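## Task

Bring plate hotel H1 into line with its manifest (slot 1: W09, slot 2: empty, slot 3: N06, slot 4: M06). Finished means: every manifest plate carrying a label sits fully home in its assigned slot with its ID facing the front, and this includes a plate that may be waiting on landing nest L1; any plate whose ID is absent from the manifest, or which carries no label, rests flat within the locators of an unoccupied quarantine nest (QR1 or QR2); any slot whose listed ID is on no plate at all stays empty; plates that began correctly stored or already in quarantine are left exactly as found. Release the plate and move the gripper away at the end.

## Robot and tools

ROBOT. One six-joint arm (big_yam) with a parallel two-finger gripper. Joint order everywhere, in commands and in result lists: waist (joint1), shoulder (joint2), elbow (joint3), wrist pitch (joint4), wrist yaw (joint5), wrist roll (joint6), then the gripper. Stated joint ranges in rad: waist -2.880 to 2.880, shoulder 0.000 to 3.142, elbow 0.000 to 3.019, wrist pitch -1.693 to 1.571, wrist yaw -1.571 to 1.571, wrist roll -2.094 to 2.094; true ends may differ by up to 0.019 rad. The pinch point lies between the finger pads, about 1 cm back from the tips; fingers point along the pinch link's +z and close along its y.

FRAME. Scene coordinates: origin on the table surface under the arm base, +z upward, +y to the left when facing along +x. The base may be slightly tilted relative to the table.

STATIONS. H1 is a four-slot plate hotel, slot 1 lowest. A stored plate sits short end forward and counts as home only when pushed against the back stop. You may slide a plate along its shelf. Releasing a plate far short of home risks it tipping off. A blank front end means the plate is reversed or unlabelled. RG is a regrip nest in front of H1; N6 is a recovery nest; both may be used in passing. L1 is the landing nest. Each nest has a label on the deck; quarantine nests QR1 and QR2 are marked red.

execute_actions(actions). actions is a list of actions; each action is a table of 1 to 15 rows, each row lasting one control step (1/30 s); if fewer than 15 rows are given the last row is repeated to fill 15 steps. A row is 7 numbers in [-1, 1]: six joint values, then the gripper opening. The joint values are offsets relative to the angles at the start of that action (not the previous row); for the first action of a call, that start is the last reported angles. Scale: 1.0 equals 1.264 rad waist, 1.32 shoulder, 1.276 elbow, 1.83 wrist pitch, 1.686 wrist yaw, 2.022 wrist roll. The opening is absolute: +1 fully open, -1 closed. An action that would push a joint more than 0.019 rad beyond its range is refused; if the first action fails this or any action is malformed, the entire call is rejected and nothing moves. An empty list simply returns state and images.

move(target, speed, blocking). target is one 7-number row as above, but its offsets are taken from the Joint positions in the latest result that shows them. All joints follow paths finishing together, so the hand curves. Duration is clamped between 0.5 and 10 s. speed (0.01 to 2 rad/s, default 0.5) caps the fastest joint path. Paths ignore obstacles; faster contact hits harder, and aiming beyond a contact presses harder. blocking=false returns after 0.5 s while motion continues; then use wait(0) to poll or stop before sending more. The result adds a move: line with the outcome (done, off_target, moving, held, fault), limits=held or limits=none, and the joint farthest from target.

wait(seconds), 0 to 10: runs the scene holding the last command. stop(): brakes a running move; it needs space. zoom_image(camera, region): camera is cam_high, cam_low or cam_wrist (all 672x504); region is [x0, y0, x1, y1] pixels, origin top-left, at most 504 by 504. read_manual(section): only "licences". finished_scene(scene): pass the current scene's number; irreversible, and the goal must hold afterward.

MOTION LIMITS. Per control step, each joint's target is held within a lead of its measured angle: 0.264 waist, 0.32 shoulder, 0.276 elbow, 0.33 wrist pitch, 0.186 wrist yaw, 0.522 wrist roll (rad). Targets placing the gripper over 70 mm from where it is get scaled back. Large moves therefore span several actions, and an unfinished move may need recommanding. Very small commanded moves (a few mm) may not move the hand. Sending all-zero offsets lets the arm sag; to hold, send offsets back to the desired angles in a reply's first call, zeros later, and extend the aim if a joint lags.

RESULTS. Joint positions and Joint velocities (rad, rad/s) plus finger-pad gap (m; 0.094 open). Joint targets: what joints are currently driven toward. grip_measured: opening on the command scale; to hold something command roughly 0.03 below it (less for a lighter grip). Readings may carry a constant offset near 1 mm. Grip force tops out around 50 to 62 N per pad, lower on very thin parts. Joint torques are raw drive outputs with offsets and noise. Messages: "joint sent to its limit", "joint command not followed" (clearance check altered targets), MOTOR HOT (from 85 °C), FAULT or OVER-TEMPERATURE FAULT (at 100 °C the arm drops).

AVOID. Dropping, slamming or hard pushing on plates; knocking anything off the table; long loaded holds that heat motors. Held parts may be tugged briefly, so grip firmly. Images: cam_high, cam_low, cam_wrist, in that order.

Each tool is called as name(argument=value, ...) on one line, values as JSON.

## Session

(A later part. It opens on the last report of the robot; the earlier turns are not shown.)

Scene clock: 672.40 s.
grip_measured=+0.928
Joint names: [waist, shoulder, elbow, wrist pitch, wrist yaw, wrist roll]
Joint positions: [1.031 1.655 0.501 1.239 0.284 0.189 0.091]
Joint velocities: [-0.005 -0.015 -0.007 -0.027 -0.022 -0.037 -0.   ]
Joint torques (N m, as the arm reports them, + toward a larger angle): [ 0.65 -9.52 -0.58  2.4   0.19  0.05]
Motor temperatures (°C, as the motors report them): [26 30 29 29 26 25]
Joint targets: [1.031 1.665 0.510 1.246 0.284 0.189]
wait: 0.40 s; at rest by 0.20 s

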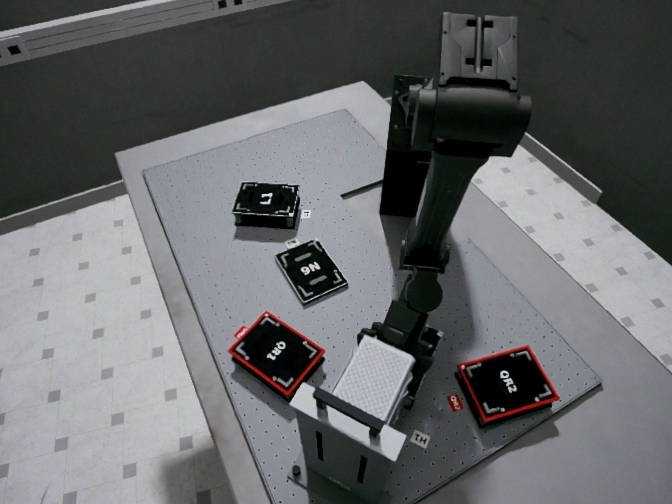

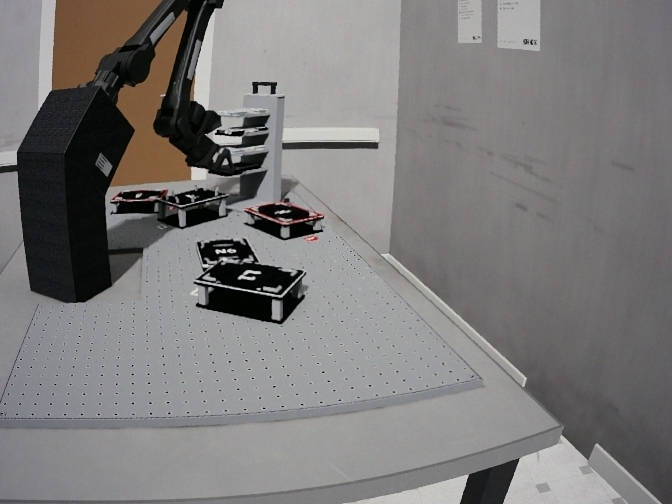

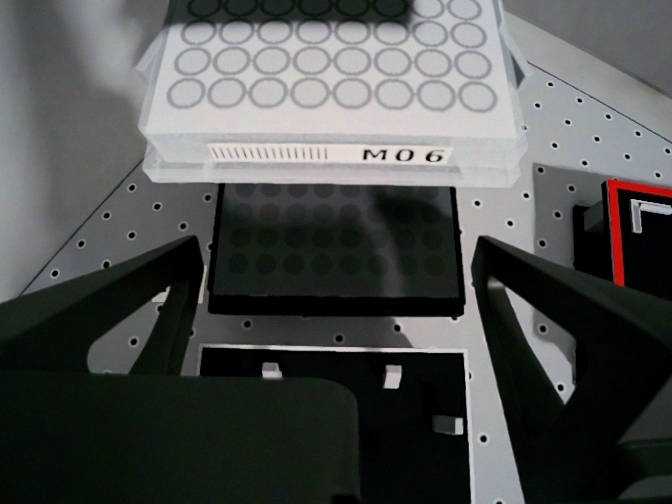

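execute_actions(actions=[])

Scene clock: 695.70 s.
grip_measured=+0.928
Joint names: [waist, shoulder, elbow, wrist pitch, wrist yaw, wrist roll]
Joint positions: [1.031 1.655 0.501 1.239 0.284 0.189 0.091]
Joint velocities: [-0.005 -0.005 -0.002 -0.002 -0.037  0.022 -0.001]
Joint torques (N m, as the arm reports them, + toward a larger angle): [ 0.48 -9.49 -0.66  2.31  0.18  0.06]
Motor temperatures (°C, as the motors report them): [26 30 29 29 26 25]
Joint targets: [1.031 1.665 0.510 1.246 0.284 0.189]

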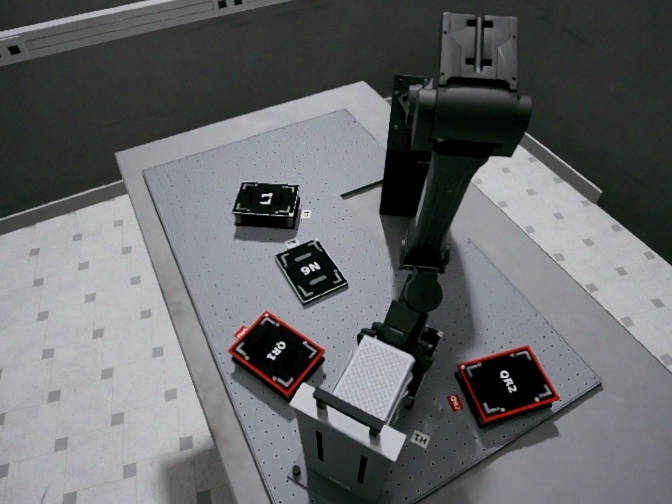

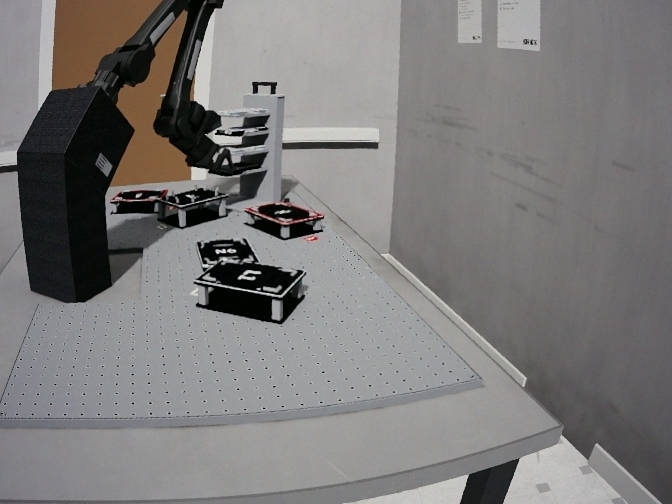

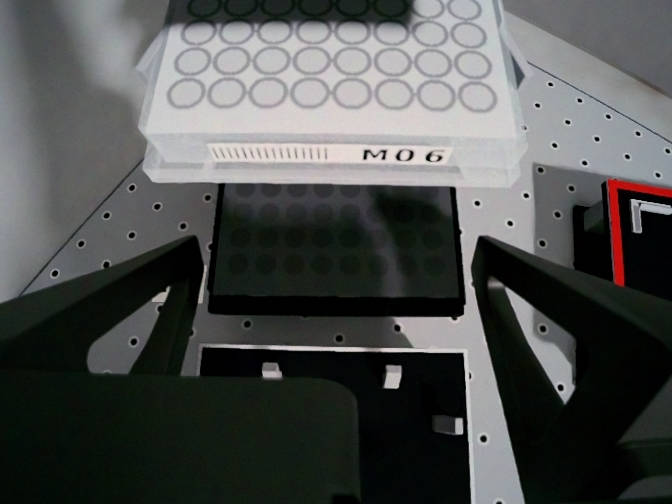

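zoom_image(camera="cam_wrist", region=[130, 140, 550, 455])

zoom_image(camera="cam_low", region=[140, 80, 340, 230])

Region (130, 140, 550, 455) of cam_wrist's 672x504 image, scaled by 1.200, with more detail than that image has; it fills the top 378 rows of this view, and the rest is white.

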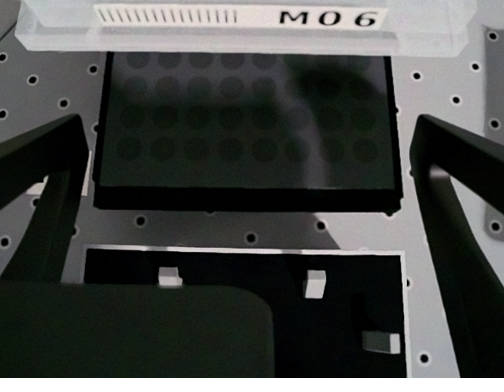

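Region (140, 80, 340, 230) of cam_low's 672x504 image, scaled by 2.520, with more detail than that image has; it fills the top 378 rows of this view, and the rest is white.

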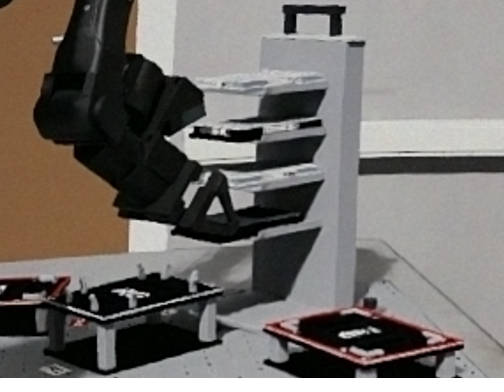

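execute_actions(actions=[[[0,0.0085,0.00705,0.0038,0,0,0.93],[0,0.0095,0.00705,0.0038,0,0,0.93],[0,0.0105,0.00705,0.0038,0,0,0.93],[0,0.0114,0.00705,0.0038,0,0,0.93]]])

zoom_image(camera="cam_wrist", region=[130, 140, 550, 455])

Scene clock: 731.73 s.
grip_measured=+0.928
Joint names: [waist, shoulder, elbow, wrist pitch, wrist yaw, wrist roll]
Joint positions: [1.031 1.658 0.501 1.239 0.284 0.189 0.091]
Joint velocities: [-0.005 -0.015 -0.012  0.012 -0.007 -0.081 -0.   ]
Joint torques (N m, as the arm reports them, + toward a larger angle): [ 0.45 -9.66 -0.59  2.3   0.2   0.04]
Motor temperatures (°C, as the motors report them): [26 29 29 29 26 25]
Joint targets: [1.031 1.670 0.510 1.245 0.284 0.189]

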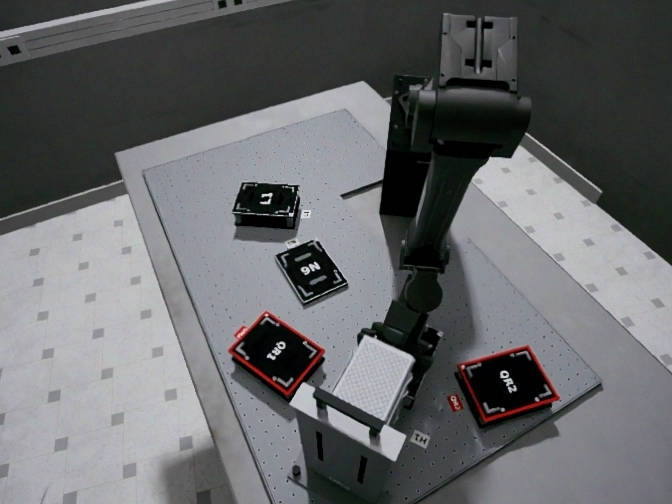

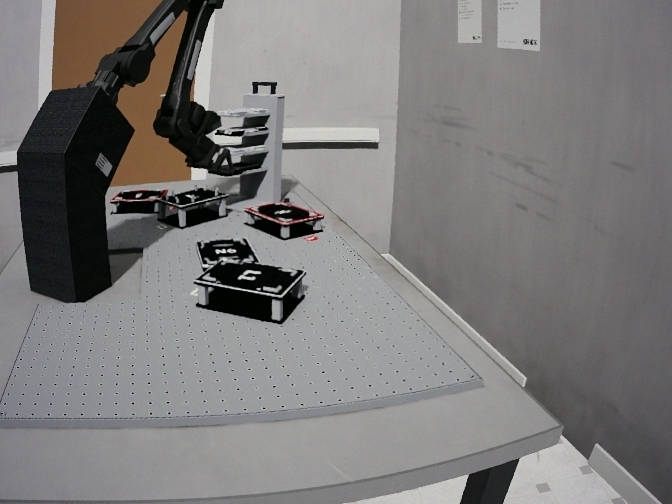

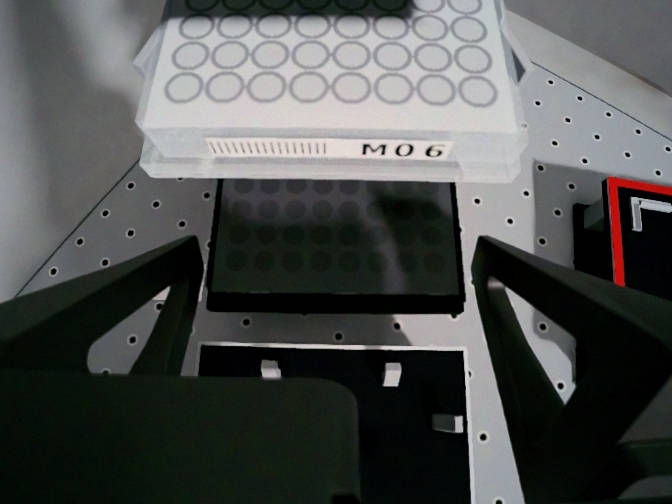

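Region (130, 140, 550, 455) of cam_wrist's 672x504 image, scaled by 1.200, with more detail than that image has; it fills the top 378 rows of this view, and the rest is white.

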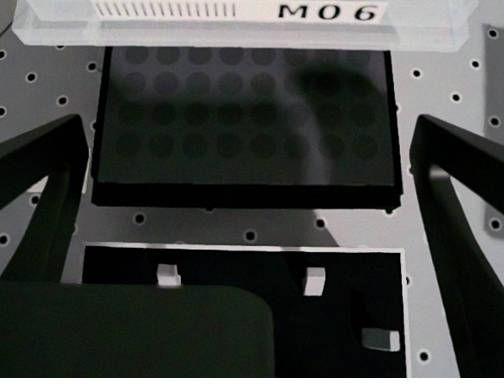

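execute_actions(actions=[[[0,0.0091,0.00705,0.0033,0,0,0.91],[0,0.0091,0.00705,0.0033,0,0,0.89],[0,0.0091,0.00705,0.0033,0,0,0.87],[0,0.0091,0.00705,0.0033,0,0,0.85],[0,0.0091,0.00705,0.0033,0,0,0.83],[0,0.0091,0.00705,0.0033,0,0,0.81],[0,0.0091,0.00705,0.0033,0,0,0.795],[0,0.0091,0.00705,0.0033,0,0,0.78],[0,0.0091,0.00705,0.0033,0,0,0.77],[0,0.0091,0.00705,0.0033,0,0,0.76],[0,0.0091,0.00705,0.0033,0,0,0.75],[0,0.0091,0.00705,0.0033,0,0,0.74],[0,0.0091,0.00705,0.0033,0,0,0.735],[0,0.0091,0.00705,0.0033,0,0,0.73],[0,0.0091,0.00705,0.0033,0,0,0.725]]])

wait(seconds=0.3)

Scene clock: 745.50 s.
grip_measured=+0.735
Joint names: [waist, shoulder, elbow, wrist pitch, wrist yaw, wrist roll]
Joint positions: [1.031 1.658 0.501 1.239 0.284 0.189 0.082]
Joint velocities: [-0.005  0.005  0.002  0.002  0.007  0.037 -0.003]
Joint torques (N m, as the arm reports them, + toward a larger angle): [ 0.73 -9.32 -0.69  2.22  0.19  0.04]
Motor temperatures (°C, as the motors report them): [26 29 29 29 26 25]
Joint targets: [1.031 1.670 0.510 1.245 0.284 0.189]

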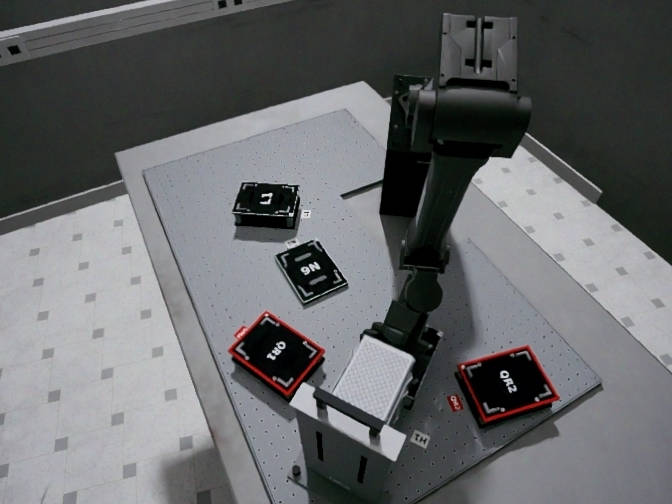

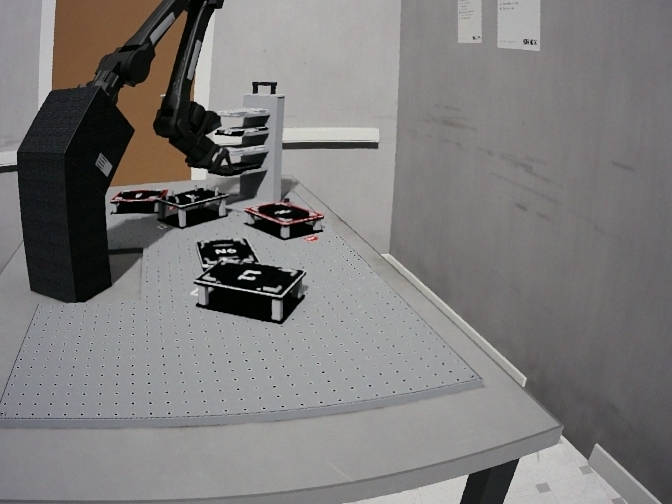

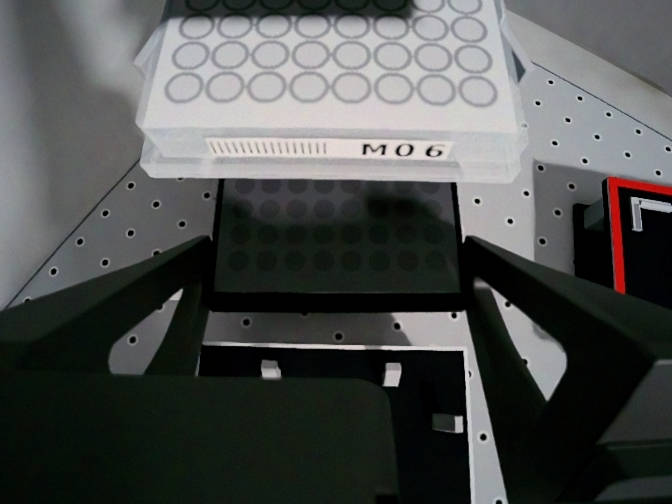

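Scene clock: 745.80 s.
grip_measured=+0.734
Joint names: [waist, shoulder, elbow, wrist pitch, wrist yaw, wrist roll]
Joint positions: [1.031 1.658 0.501 1.239 0.284 0.189 0.081]
Joint velocities: [-0.015 -0.015  0.007 -0.002  0.007 -0.051 -0.   ]
Joint torques (N m, as the arm reports them, + toward a larger angle): [ 0.65 -9.87 -0.63  2.27  0.2   0.01]
Motor temperatures (°C, as the motors report them): [26 29 29 29 26 25]
Joint targets: [1.031 1.670 0.510 1.245 0.284 0.189]
wait: 0.30 s; at rest by 0.17 s

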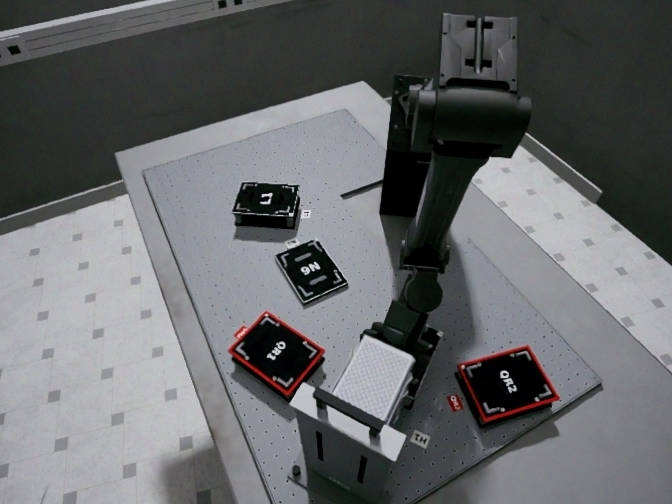

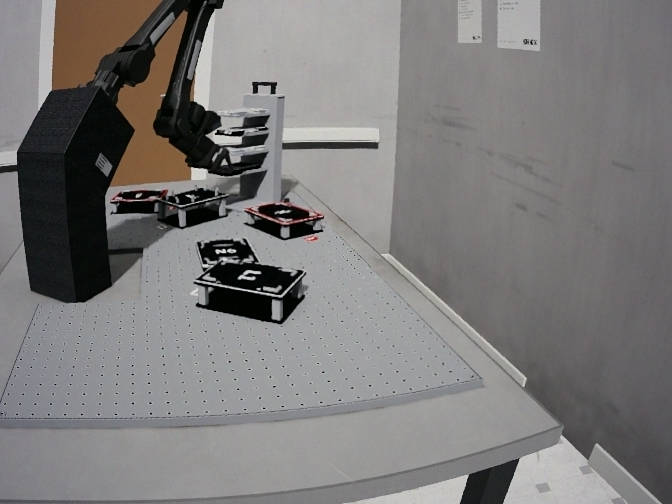

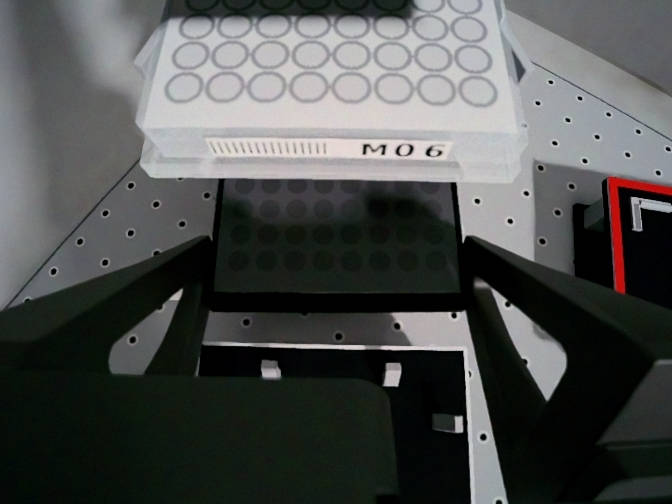

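execute_actions(actions=[[[0,0.0091,0.00705,0.0033,0,0,0.722],[0,0.0091,0.00705,0.0033,0,0,0.719],[0,0.0091,0.00705,0.0033,0,0,0.716],[0,0.0091,0.00705,0.0033,0,0,0.713],[0,0.0091,0.00705,0.0033,0,0,0.71],[0,0.0091,0.00705,0.0033,0,0,0.707],[0,0.0091,0.00705,0.0033,0,0,0.704],[0,0.0091,0.00705,0.0033,0,0,0.701],[0,0.0091,0.00705,0.0033,0,0,0.698],[0,0.0091,0.00705,0.0033,0,0,0.695],[0,0.0091,0.00705,0.0033,0,0,0.692],[0,0.0091,0.00705,0.0033,0,0,0.69]]])

zoom_image(camera="cam_wrist", region=[130, 140, 550, 455])

Scene clock: 756.47 s.
grip_measured=+0.707
Joint names: [waist, shoulder, elbow, wrist pitch, wrist yaw, wrist roll]
Joint positions: [1.031 1.658 0.501 1.239 0.284 0.189 0.08 ]
Joint velocities: [-0.005  0.005  0.002  0.002 -0.037 -0.007 -0.   ]
Joint torques (N m, as the arm reports them, + toward a larger angle): [ 0.24 -9.44 -0.61  2.21  0.18  0.04]
Motor temperatures (°C, as the motors report them): [26 29 29 29 26 25]
Joint targets: [1.031 1.670 0.510 1.245 0.284 0.189]

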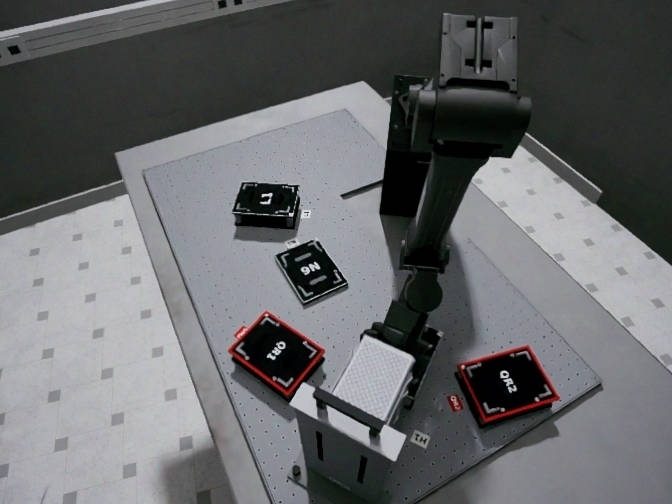

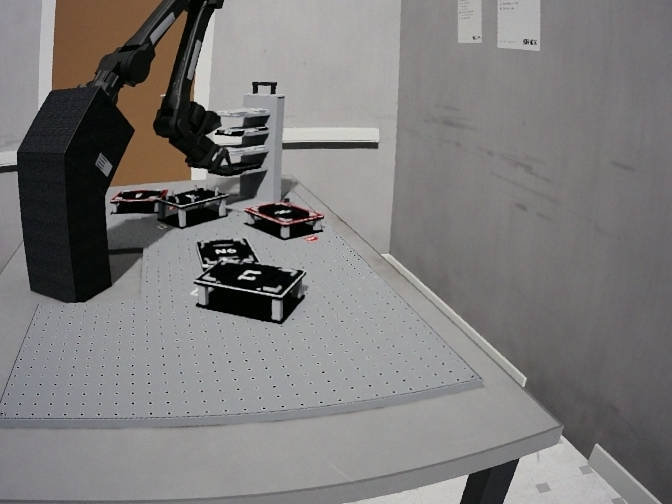

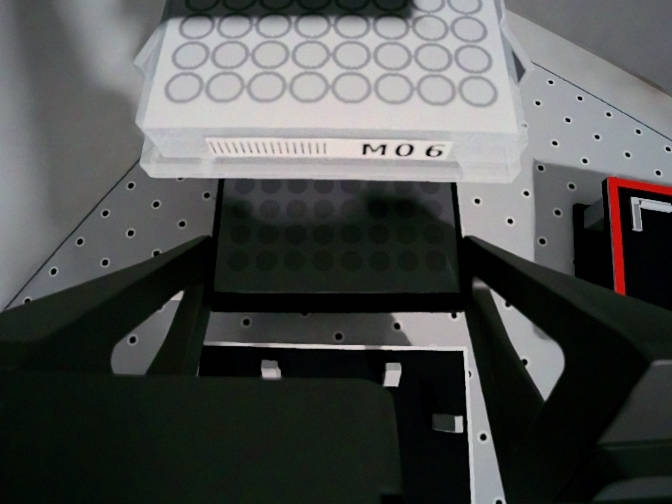

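Region (130, 140, 550, 455) of cam_wrist's 672x504 image, scaled by 1.200, with more detail than that image has; it fills the top 378 rows of this view, and the rest is white.

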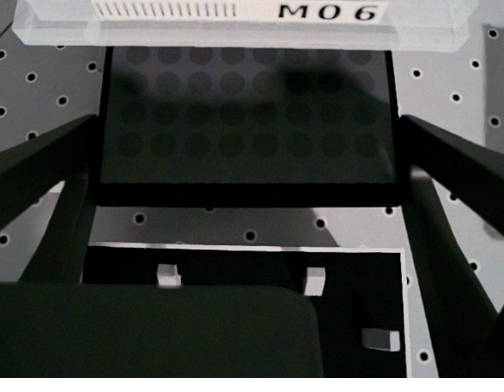

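execute_actions(actions=[[[0,0.0091,0.00705,0.0033,0,0,0.687],[0,0.0091,0.00705,0.0033,0,0,0.684],[0,0.0091,0.00705,0.0033,0,0,0.681],[0,0.0091,0.00705,0.0033,0,0,0.678],[0,0.0091,0.00705,0.0033,0,0,0.675],[0,0.0091,0.00705,0.0033,0,0,0.672],[0,0.0091,0.00705,0.0033,0,0,0.669],[0,0.0091,0.00705,0.0033,0,0,0.666],[0,0.0091,0.00705,0.0033,0,0,0.663],[0,0.0091,0.00705,0.0033,0,0,0.66]]])

zoom_image(camera="cam_wrist", region=[130, 140, 550, 455])

Scene clock: 763.97 s.
grip_measured=+0.703
Joint names: [waist, shoulder, elbow, wrist pitch, wrist yaw, wrist roll]
Joint positions: [1.031 1.658 0.501 1.239 0.284 0.189 0.08 ]
Joint velocities: [-0.005  0.005 -0.007  0.017  0.022 -0.022 -0.   ]
Joint torques (N m, as the arm reports them, + toward a larger angle): [ 0.4  -9.54 -0.55  2.38  0.19  0.05]
Motor temperatures (°C, as the motors report them): [26 29 29 29 26 25]
Joint targets: [1.031 1.670 0.510 1.245 0.284 0.189]

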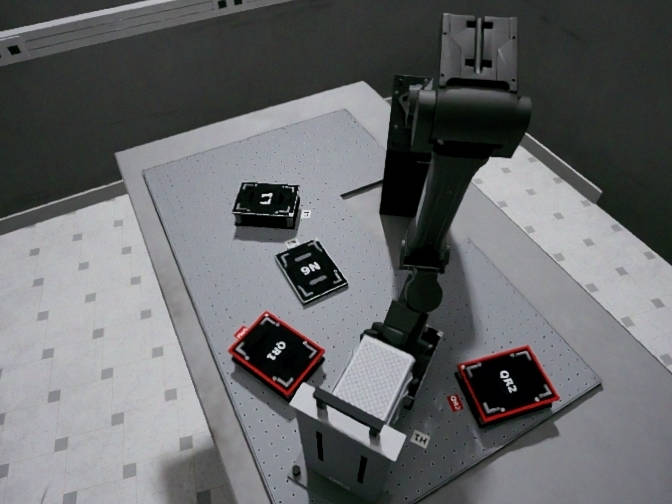

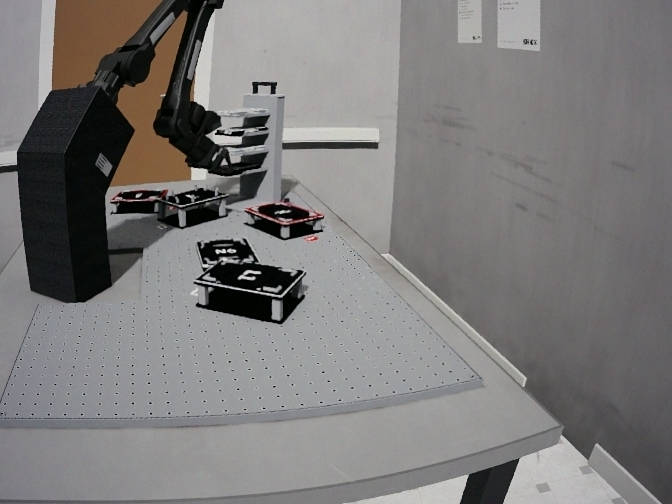

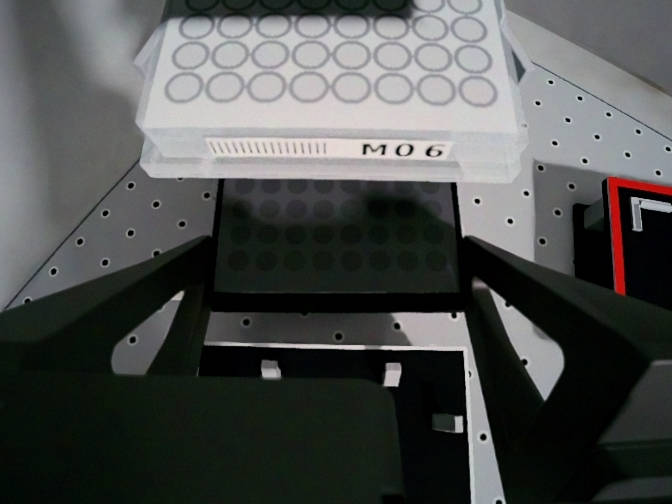

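Region (130, 140, 550, 455) of cam_wrist's 672x504 image, scaled by 1.200, with more detail than that image has; it fills the top 378 rows of this view, and the rest is white.

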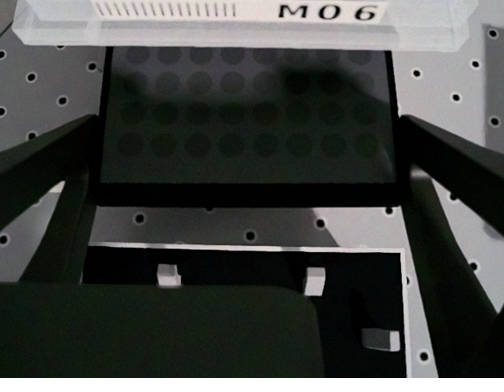

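zoom_image(camera="cam_high", region=[420, 310, 620, 460])

zoom_image(camera="cam_high", region=[200, 280, 400, 430])

Region (420, 310, 620, 460) of cam_high's 672x504 image, scaled by 2.520, with more detail than that image has; it fills the top 378 rows of this view, and the rest is white.

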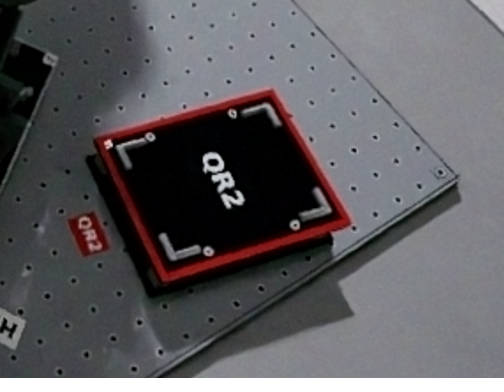

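Region (200, 280, 400, 430) of cam_high's 672x504 image, scaled by 2.520, with more detail than that image has; it fills the top 378 rows of this view, and the rest is white.

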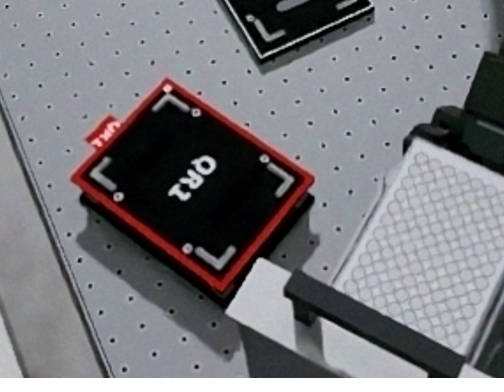

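zoom_image(camera="cam_wrist", region=[472, 100, 672, 350])

Region (472, 100, 672, 350) of cam_wrist's 672x504 image, scaled by 2.016, with more detail than that image has; it fills the left 403 columns of this view, and the rest is white.

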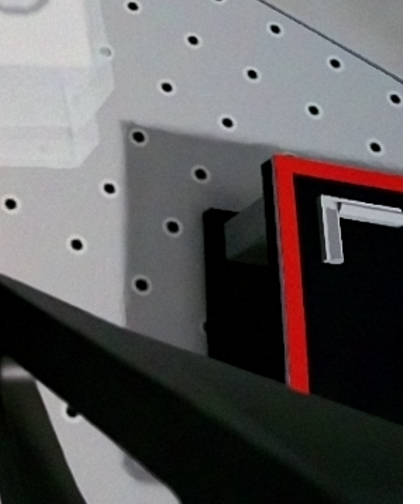

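execute_actions(actions=[[[0.0036,0.0085,-0.0020,0.0070,0.0009,0,0.66],[0.0075,0.0079,-0.0110,0.0117,0.0021,0,0.66],[0.0079,0.0083,-0.0120,0.0127,0.0024,0,0.66],[0.0085,0.0089,-0.0134,0.0140,0.0029,0,0.66],[0.0093,0.0095,-0.0150,0.0156,0.0034,0,0.66],[0.0101,0.0102,-0.0168,0.0174,0.0040,0,0.66],[0.0110,0.0110,-0.0188,0.0194,0.0047,0,0.66],[0.0119,0.0118,-0.0208,0.0213,0.0054,0,0.66],[0.0128,0.0126,-0.0228,0.0233,0.0061,0,0.66],[0.0136,0.0133,-0.0246,0.0251,0.0067,0,0.66],[0.0144,0.0139,-0.0262,0.0267,0.0072,0,0.66],[0.0150,0.0145,-0.0276,0.0280,0.0077,0,0.66],[0.0154,0.0149,-0.0286,0.0290,0.0080,0,0.66],[0.0157,0.0151,-0.0292,0.0296,0.0082,0,0.66],[0.0158,0.0152,-0.0294,0.0298,0.0083,0,0.66]]])

wait(seconds=0.4)

Scene clock: 884.47 s.
grip_measured=+0.703
Joint names: [waist, shoulder, elbow, wrist pitch, wrist yaw, wrist roll]
Joint positions: [1.041 1.667 0.478 1.269 0.295 0.189 0.08 ]
Joint velocities: [ 0.015  0.015 -0.046  0.032 -0.066  0.022  0.   ]
Joint torques (N m, as the arm reports them, + toward a larger angle): [ 1.57 -9.42 -2.61  2.72  0.32  0.06]
Motor temperatures (°C, as the motors report them): [26 29 29 29 26 25]
Joint targets: [1.051 1.678 0.463 1.293 0.298 0.189]

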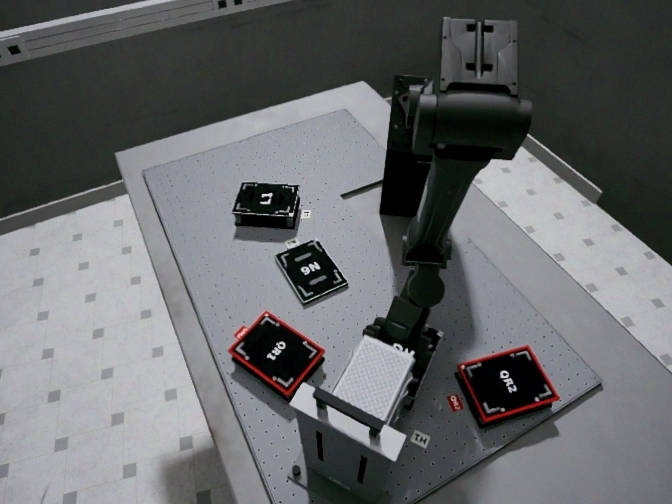

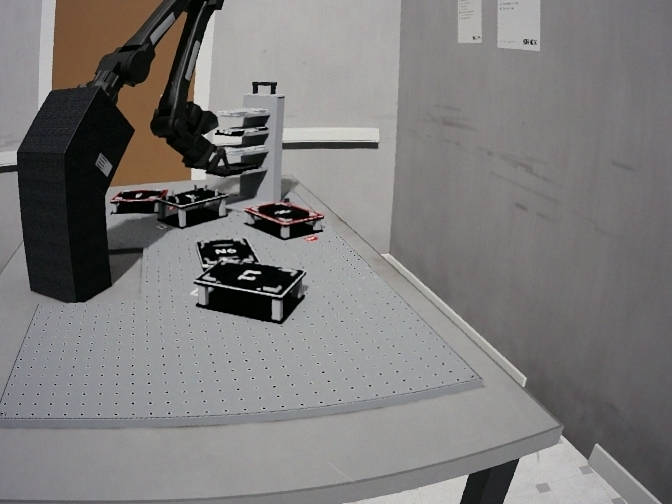

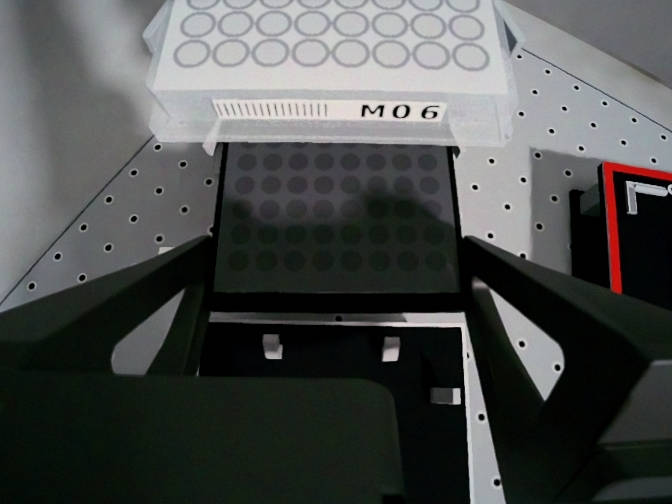

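Scene clock: 884.87 s.
grip_measured=+0.703
Joint names: [waist, shoulder, elbow, wrist pitch, wrist yaw, wrist roll]
Joint positions: [1.042 1.668 0.477 1.272 0.296 0.189 0.08 ]
Joint velocities: [-0.005 -0.024 -0.012  0.012  0.022 -0.007 -0.   ]
Joint torques (N m, as the arm reports them, + toward a larger angle): [ 1.39 -9.59 -2.67  2.92  0.31  0.04]
Motor temperatures (°C, as the motors report them): [26 29 29 29 26 25]
Joint targets: [1.051 1.678 0.463 1.293 0.299 0.189]
wait: 0.40 s; at rest by 0.20 s

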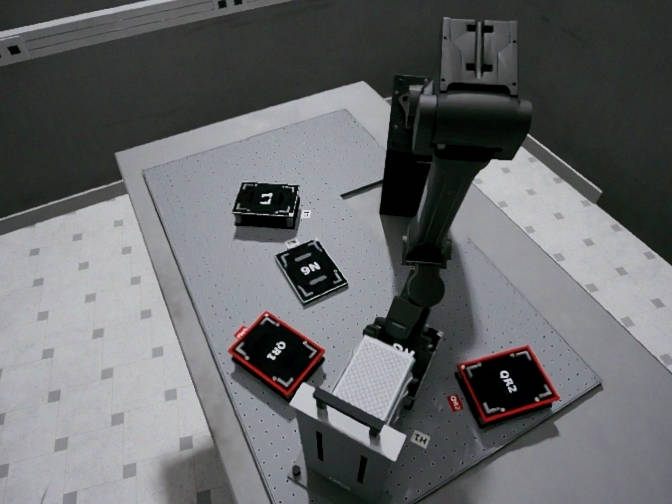

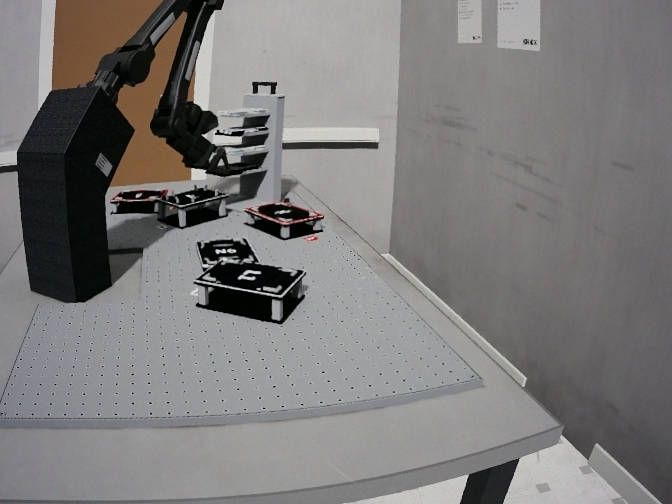

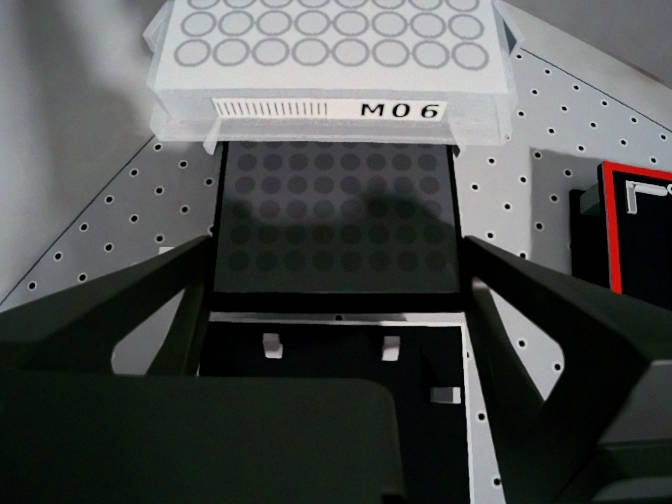

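zoom_image(camera="cam_wrist", region=[140, 90, 540, 390])

zoom_image(camera="cam_low", region=[170, 90, 310, 195])

Region (140, 90, 540, 390) of cam_wrist's 672x504 image, scaled by 1.260, with more detail than that image has; it fills the top 378 rows of this view, and the rest is white.

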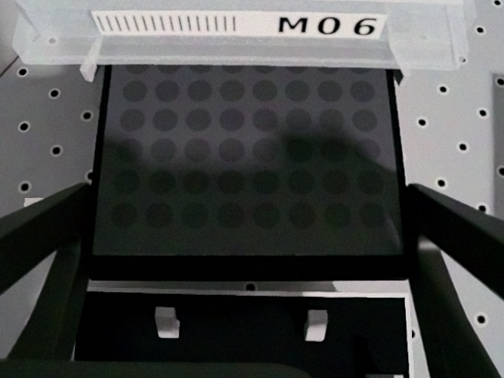

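Region (170, 90, 310, 195) of cam_low's 672x504 image, scaled by 3.600, with more detail than that image has; it fills the top 378 rows of this view, and the rest is white.

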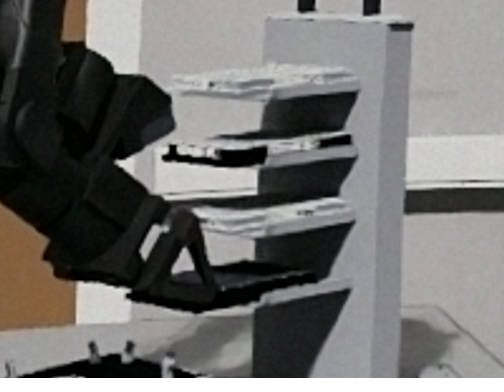

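execute_actions(actions=[[[0.0035,0.003,-0.006,0.007,0.001,0,0.66],[0.0,-0.002,-0.001,0.002,0.0,0,0.66],[-0.004,-0.006,0.003,-0.002,-0.001,0,0.66],[-0.0071,-0.0091,0.0055,-0.0049,-0.0018,0,0.66],[-0.0073,-0.0093,0.0060,-0.0053,-0.0019,0,0.66],[-0.0077,-0.0098,0.0069,-0.0062,-0.0022,0,0.66],[-0.0082,-0.0104,0.0081,-0.0073,-0.0026,0,0.66],[-0.0088,-0.0111,0.0095,-0.0085,-0.0030,0,0.66],[-0.0094,-0.0119,0.0109,-0.0098,-0.0035,0,0.66],[-0.0100,-0.0126,0.0123,-0.0110,-0.0039,0,0.66],[-0.0105,-0.0132,0.0135,-0.0121,-0.0043,0,0.66],[-0.0109,-0.0137,0.0144,-0.0130,-0.0046,0,0.66],[-0.0111,-0.0140,0.0149,-0.0134,-0.0047,0,0.66]]])

wait(seconds=0.4)

Scene clock: 928.00 s.
grip_measured=+0.703
Joint names: [waist, shoulder, elbow, wrist pitch, wrist yaw, wrist roll]
Joint positions: [1.038 1.665 0.488 1.259 0.29  0.189 0.08 ]
Joint velocities: [-0.024  0.005  0.012 -0.037  0.022 -0.007  0.   ]
Joint torques (N m, as the arm reports them, + toward a larger angle): [ -1.   -12.39  -0.95   1.56   0.07   0.05]
Motor temperatures (°C, as the motors report them): [26 29 29 29 26 25]
Joint targets: [1.028 1.649 0.496 1.248 0.288 0.189]

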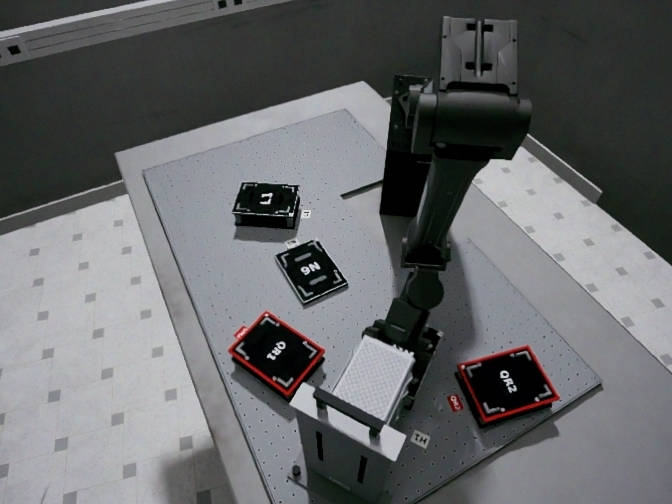

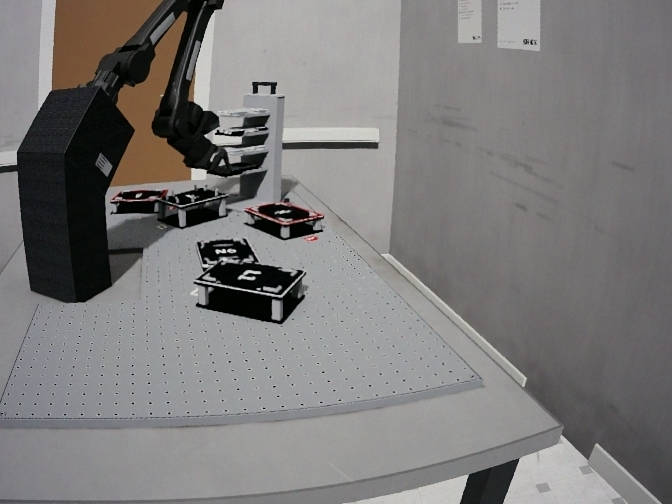

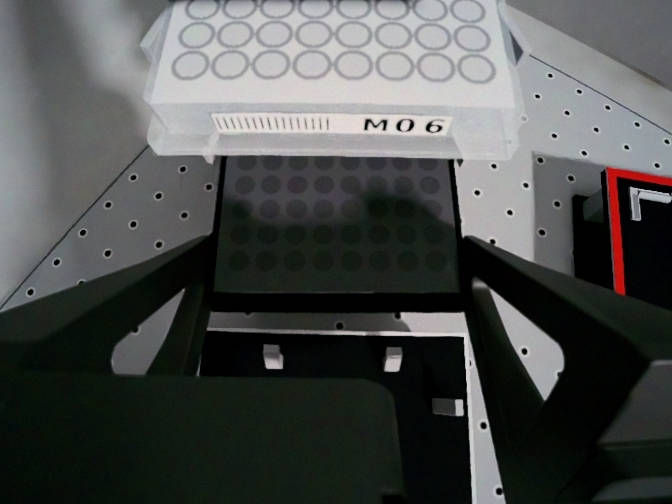

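Scene clock: 928.40 s.
grip_measured=+0.703
Joint names: [waist, shoulder, elbow, wrist pitch, wrist yaw, wrist roll]
Joint positions: [1.038 1.665 0.489 1.258 0.29  0.189 0.08 ]
Joint velocities: [-0.005 -0.005 -0.017 -0.007  0.022  0.022  0.   ]
Joint torques (N m, as the arm reports them, + toward a larger angle): [ -0.33 -11.66  -0.94   1.46   0.09   0.05]
Motor temperatures (°C, as the motors report them): [26 29 29 29 26 25]
Joint targets: [1.028 1.650 0.496 1.248 0.287 0.189]
wait: 0.40 s; at rest by 0.17 s

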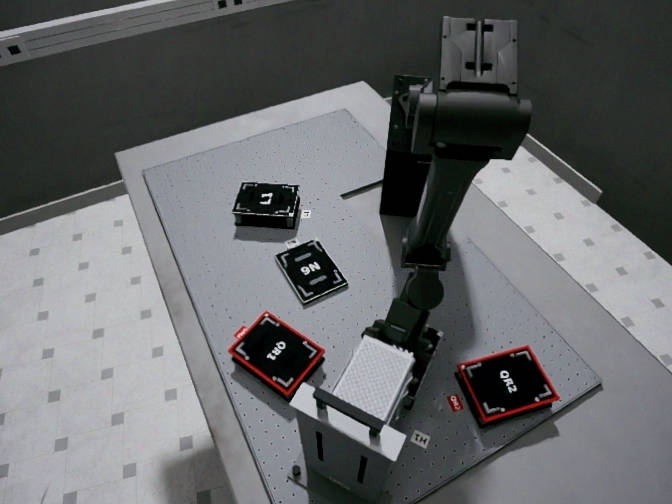

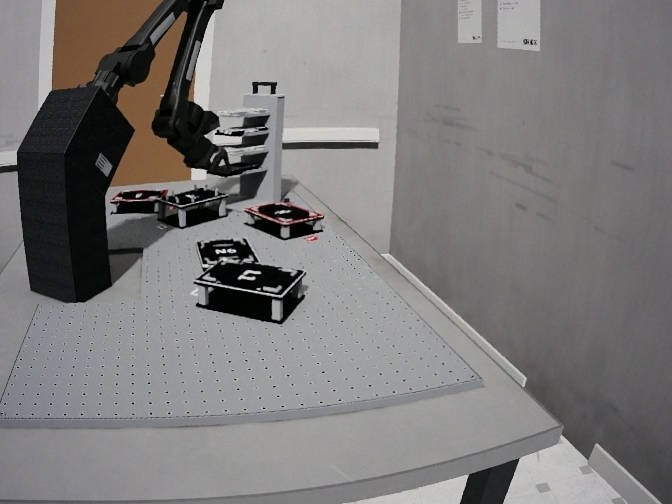

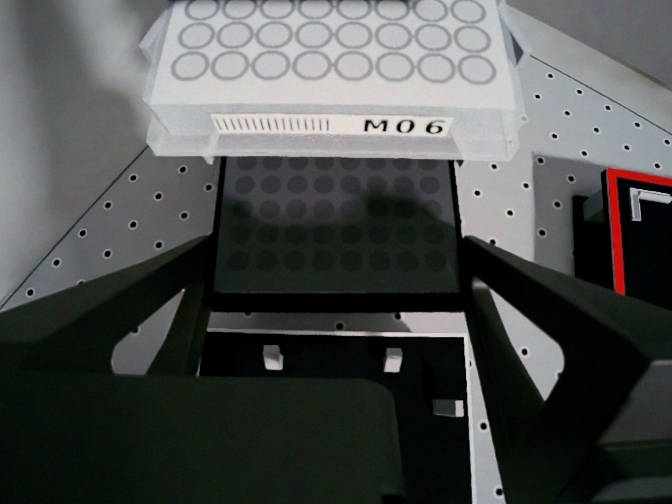

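execute_actions(actions=[[[-0.004,-0.006,0.003,-0.002,-0.001,0,0.68],[-0.004,-0.006,0.003,-0.002,-0.001,0,0.70],[-0.004,-0.006,0.003,-0.002,-0.001,0,0.71],[-0.004,-0.006,0.003,-0.002,-0.001,0,0.72],[-0.004,-0.006,0.003,-0.002,-0.001,0,0.73],[-0.004,-0.006,0.003,-0.002,-0.001,0,0.74],[-0.004,-0.006,0.003,-0.002,-0.001,0,0.75]]])

zoom_image(camera="cam_wrist", region=[130, 140, 550, 455])

Scene clock: 936.93 s.
grip_measured=+0.750
Joint names: [waist, shoulder, elbow, wrist pitch, wrist yaw, wrist roll]
Joint positions: [1.038 1.665 0.489 1.258 0.29  0.189 0.082]
Joint velocities: [-0.005  0.005 -0.007 -0.007 -0.051  0.007 -0.001]
Joint torques (N m, as the arm reports them, + toward a larger angle): [ -0.42 -11.21  -1.21   1.76   0.11   0.05]
Motor temperatures (°C, as the motors report them): [26 29 29 29 26 25]
Joint targets: [1.032 1.657 0.493 1.254 0.288 0.189]

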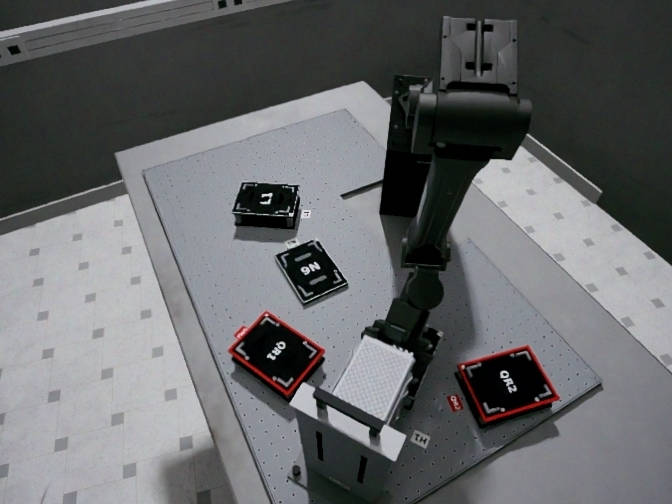

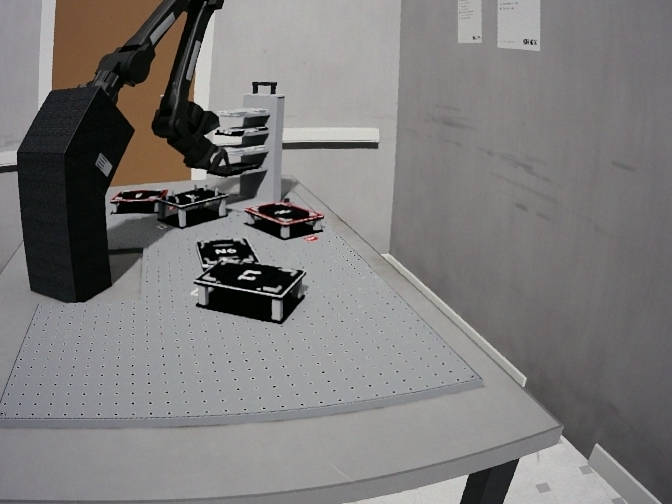

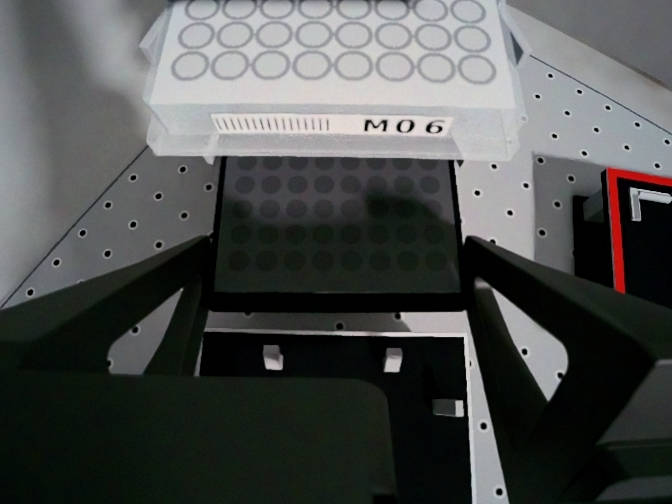

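Region (130, 140, 550, 455) of cam_wrist's 672x504 image, scaled by 1.200, with more detail than that image has; it fills the top 378 rows of this view, and the rest is white.

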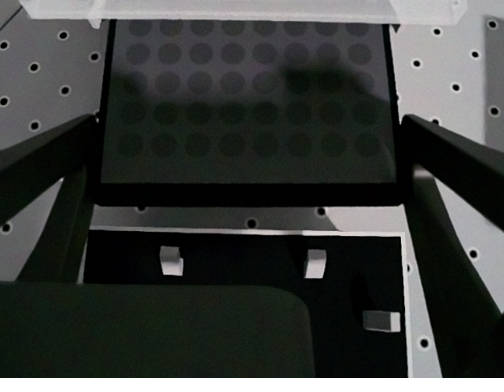

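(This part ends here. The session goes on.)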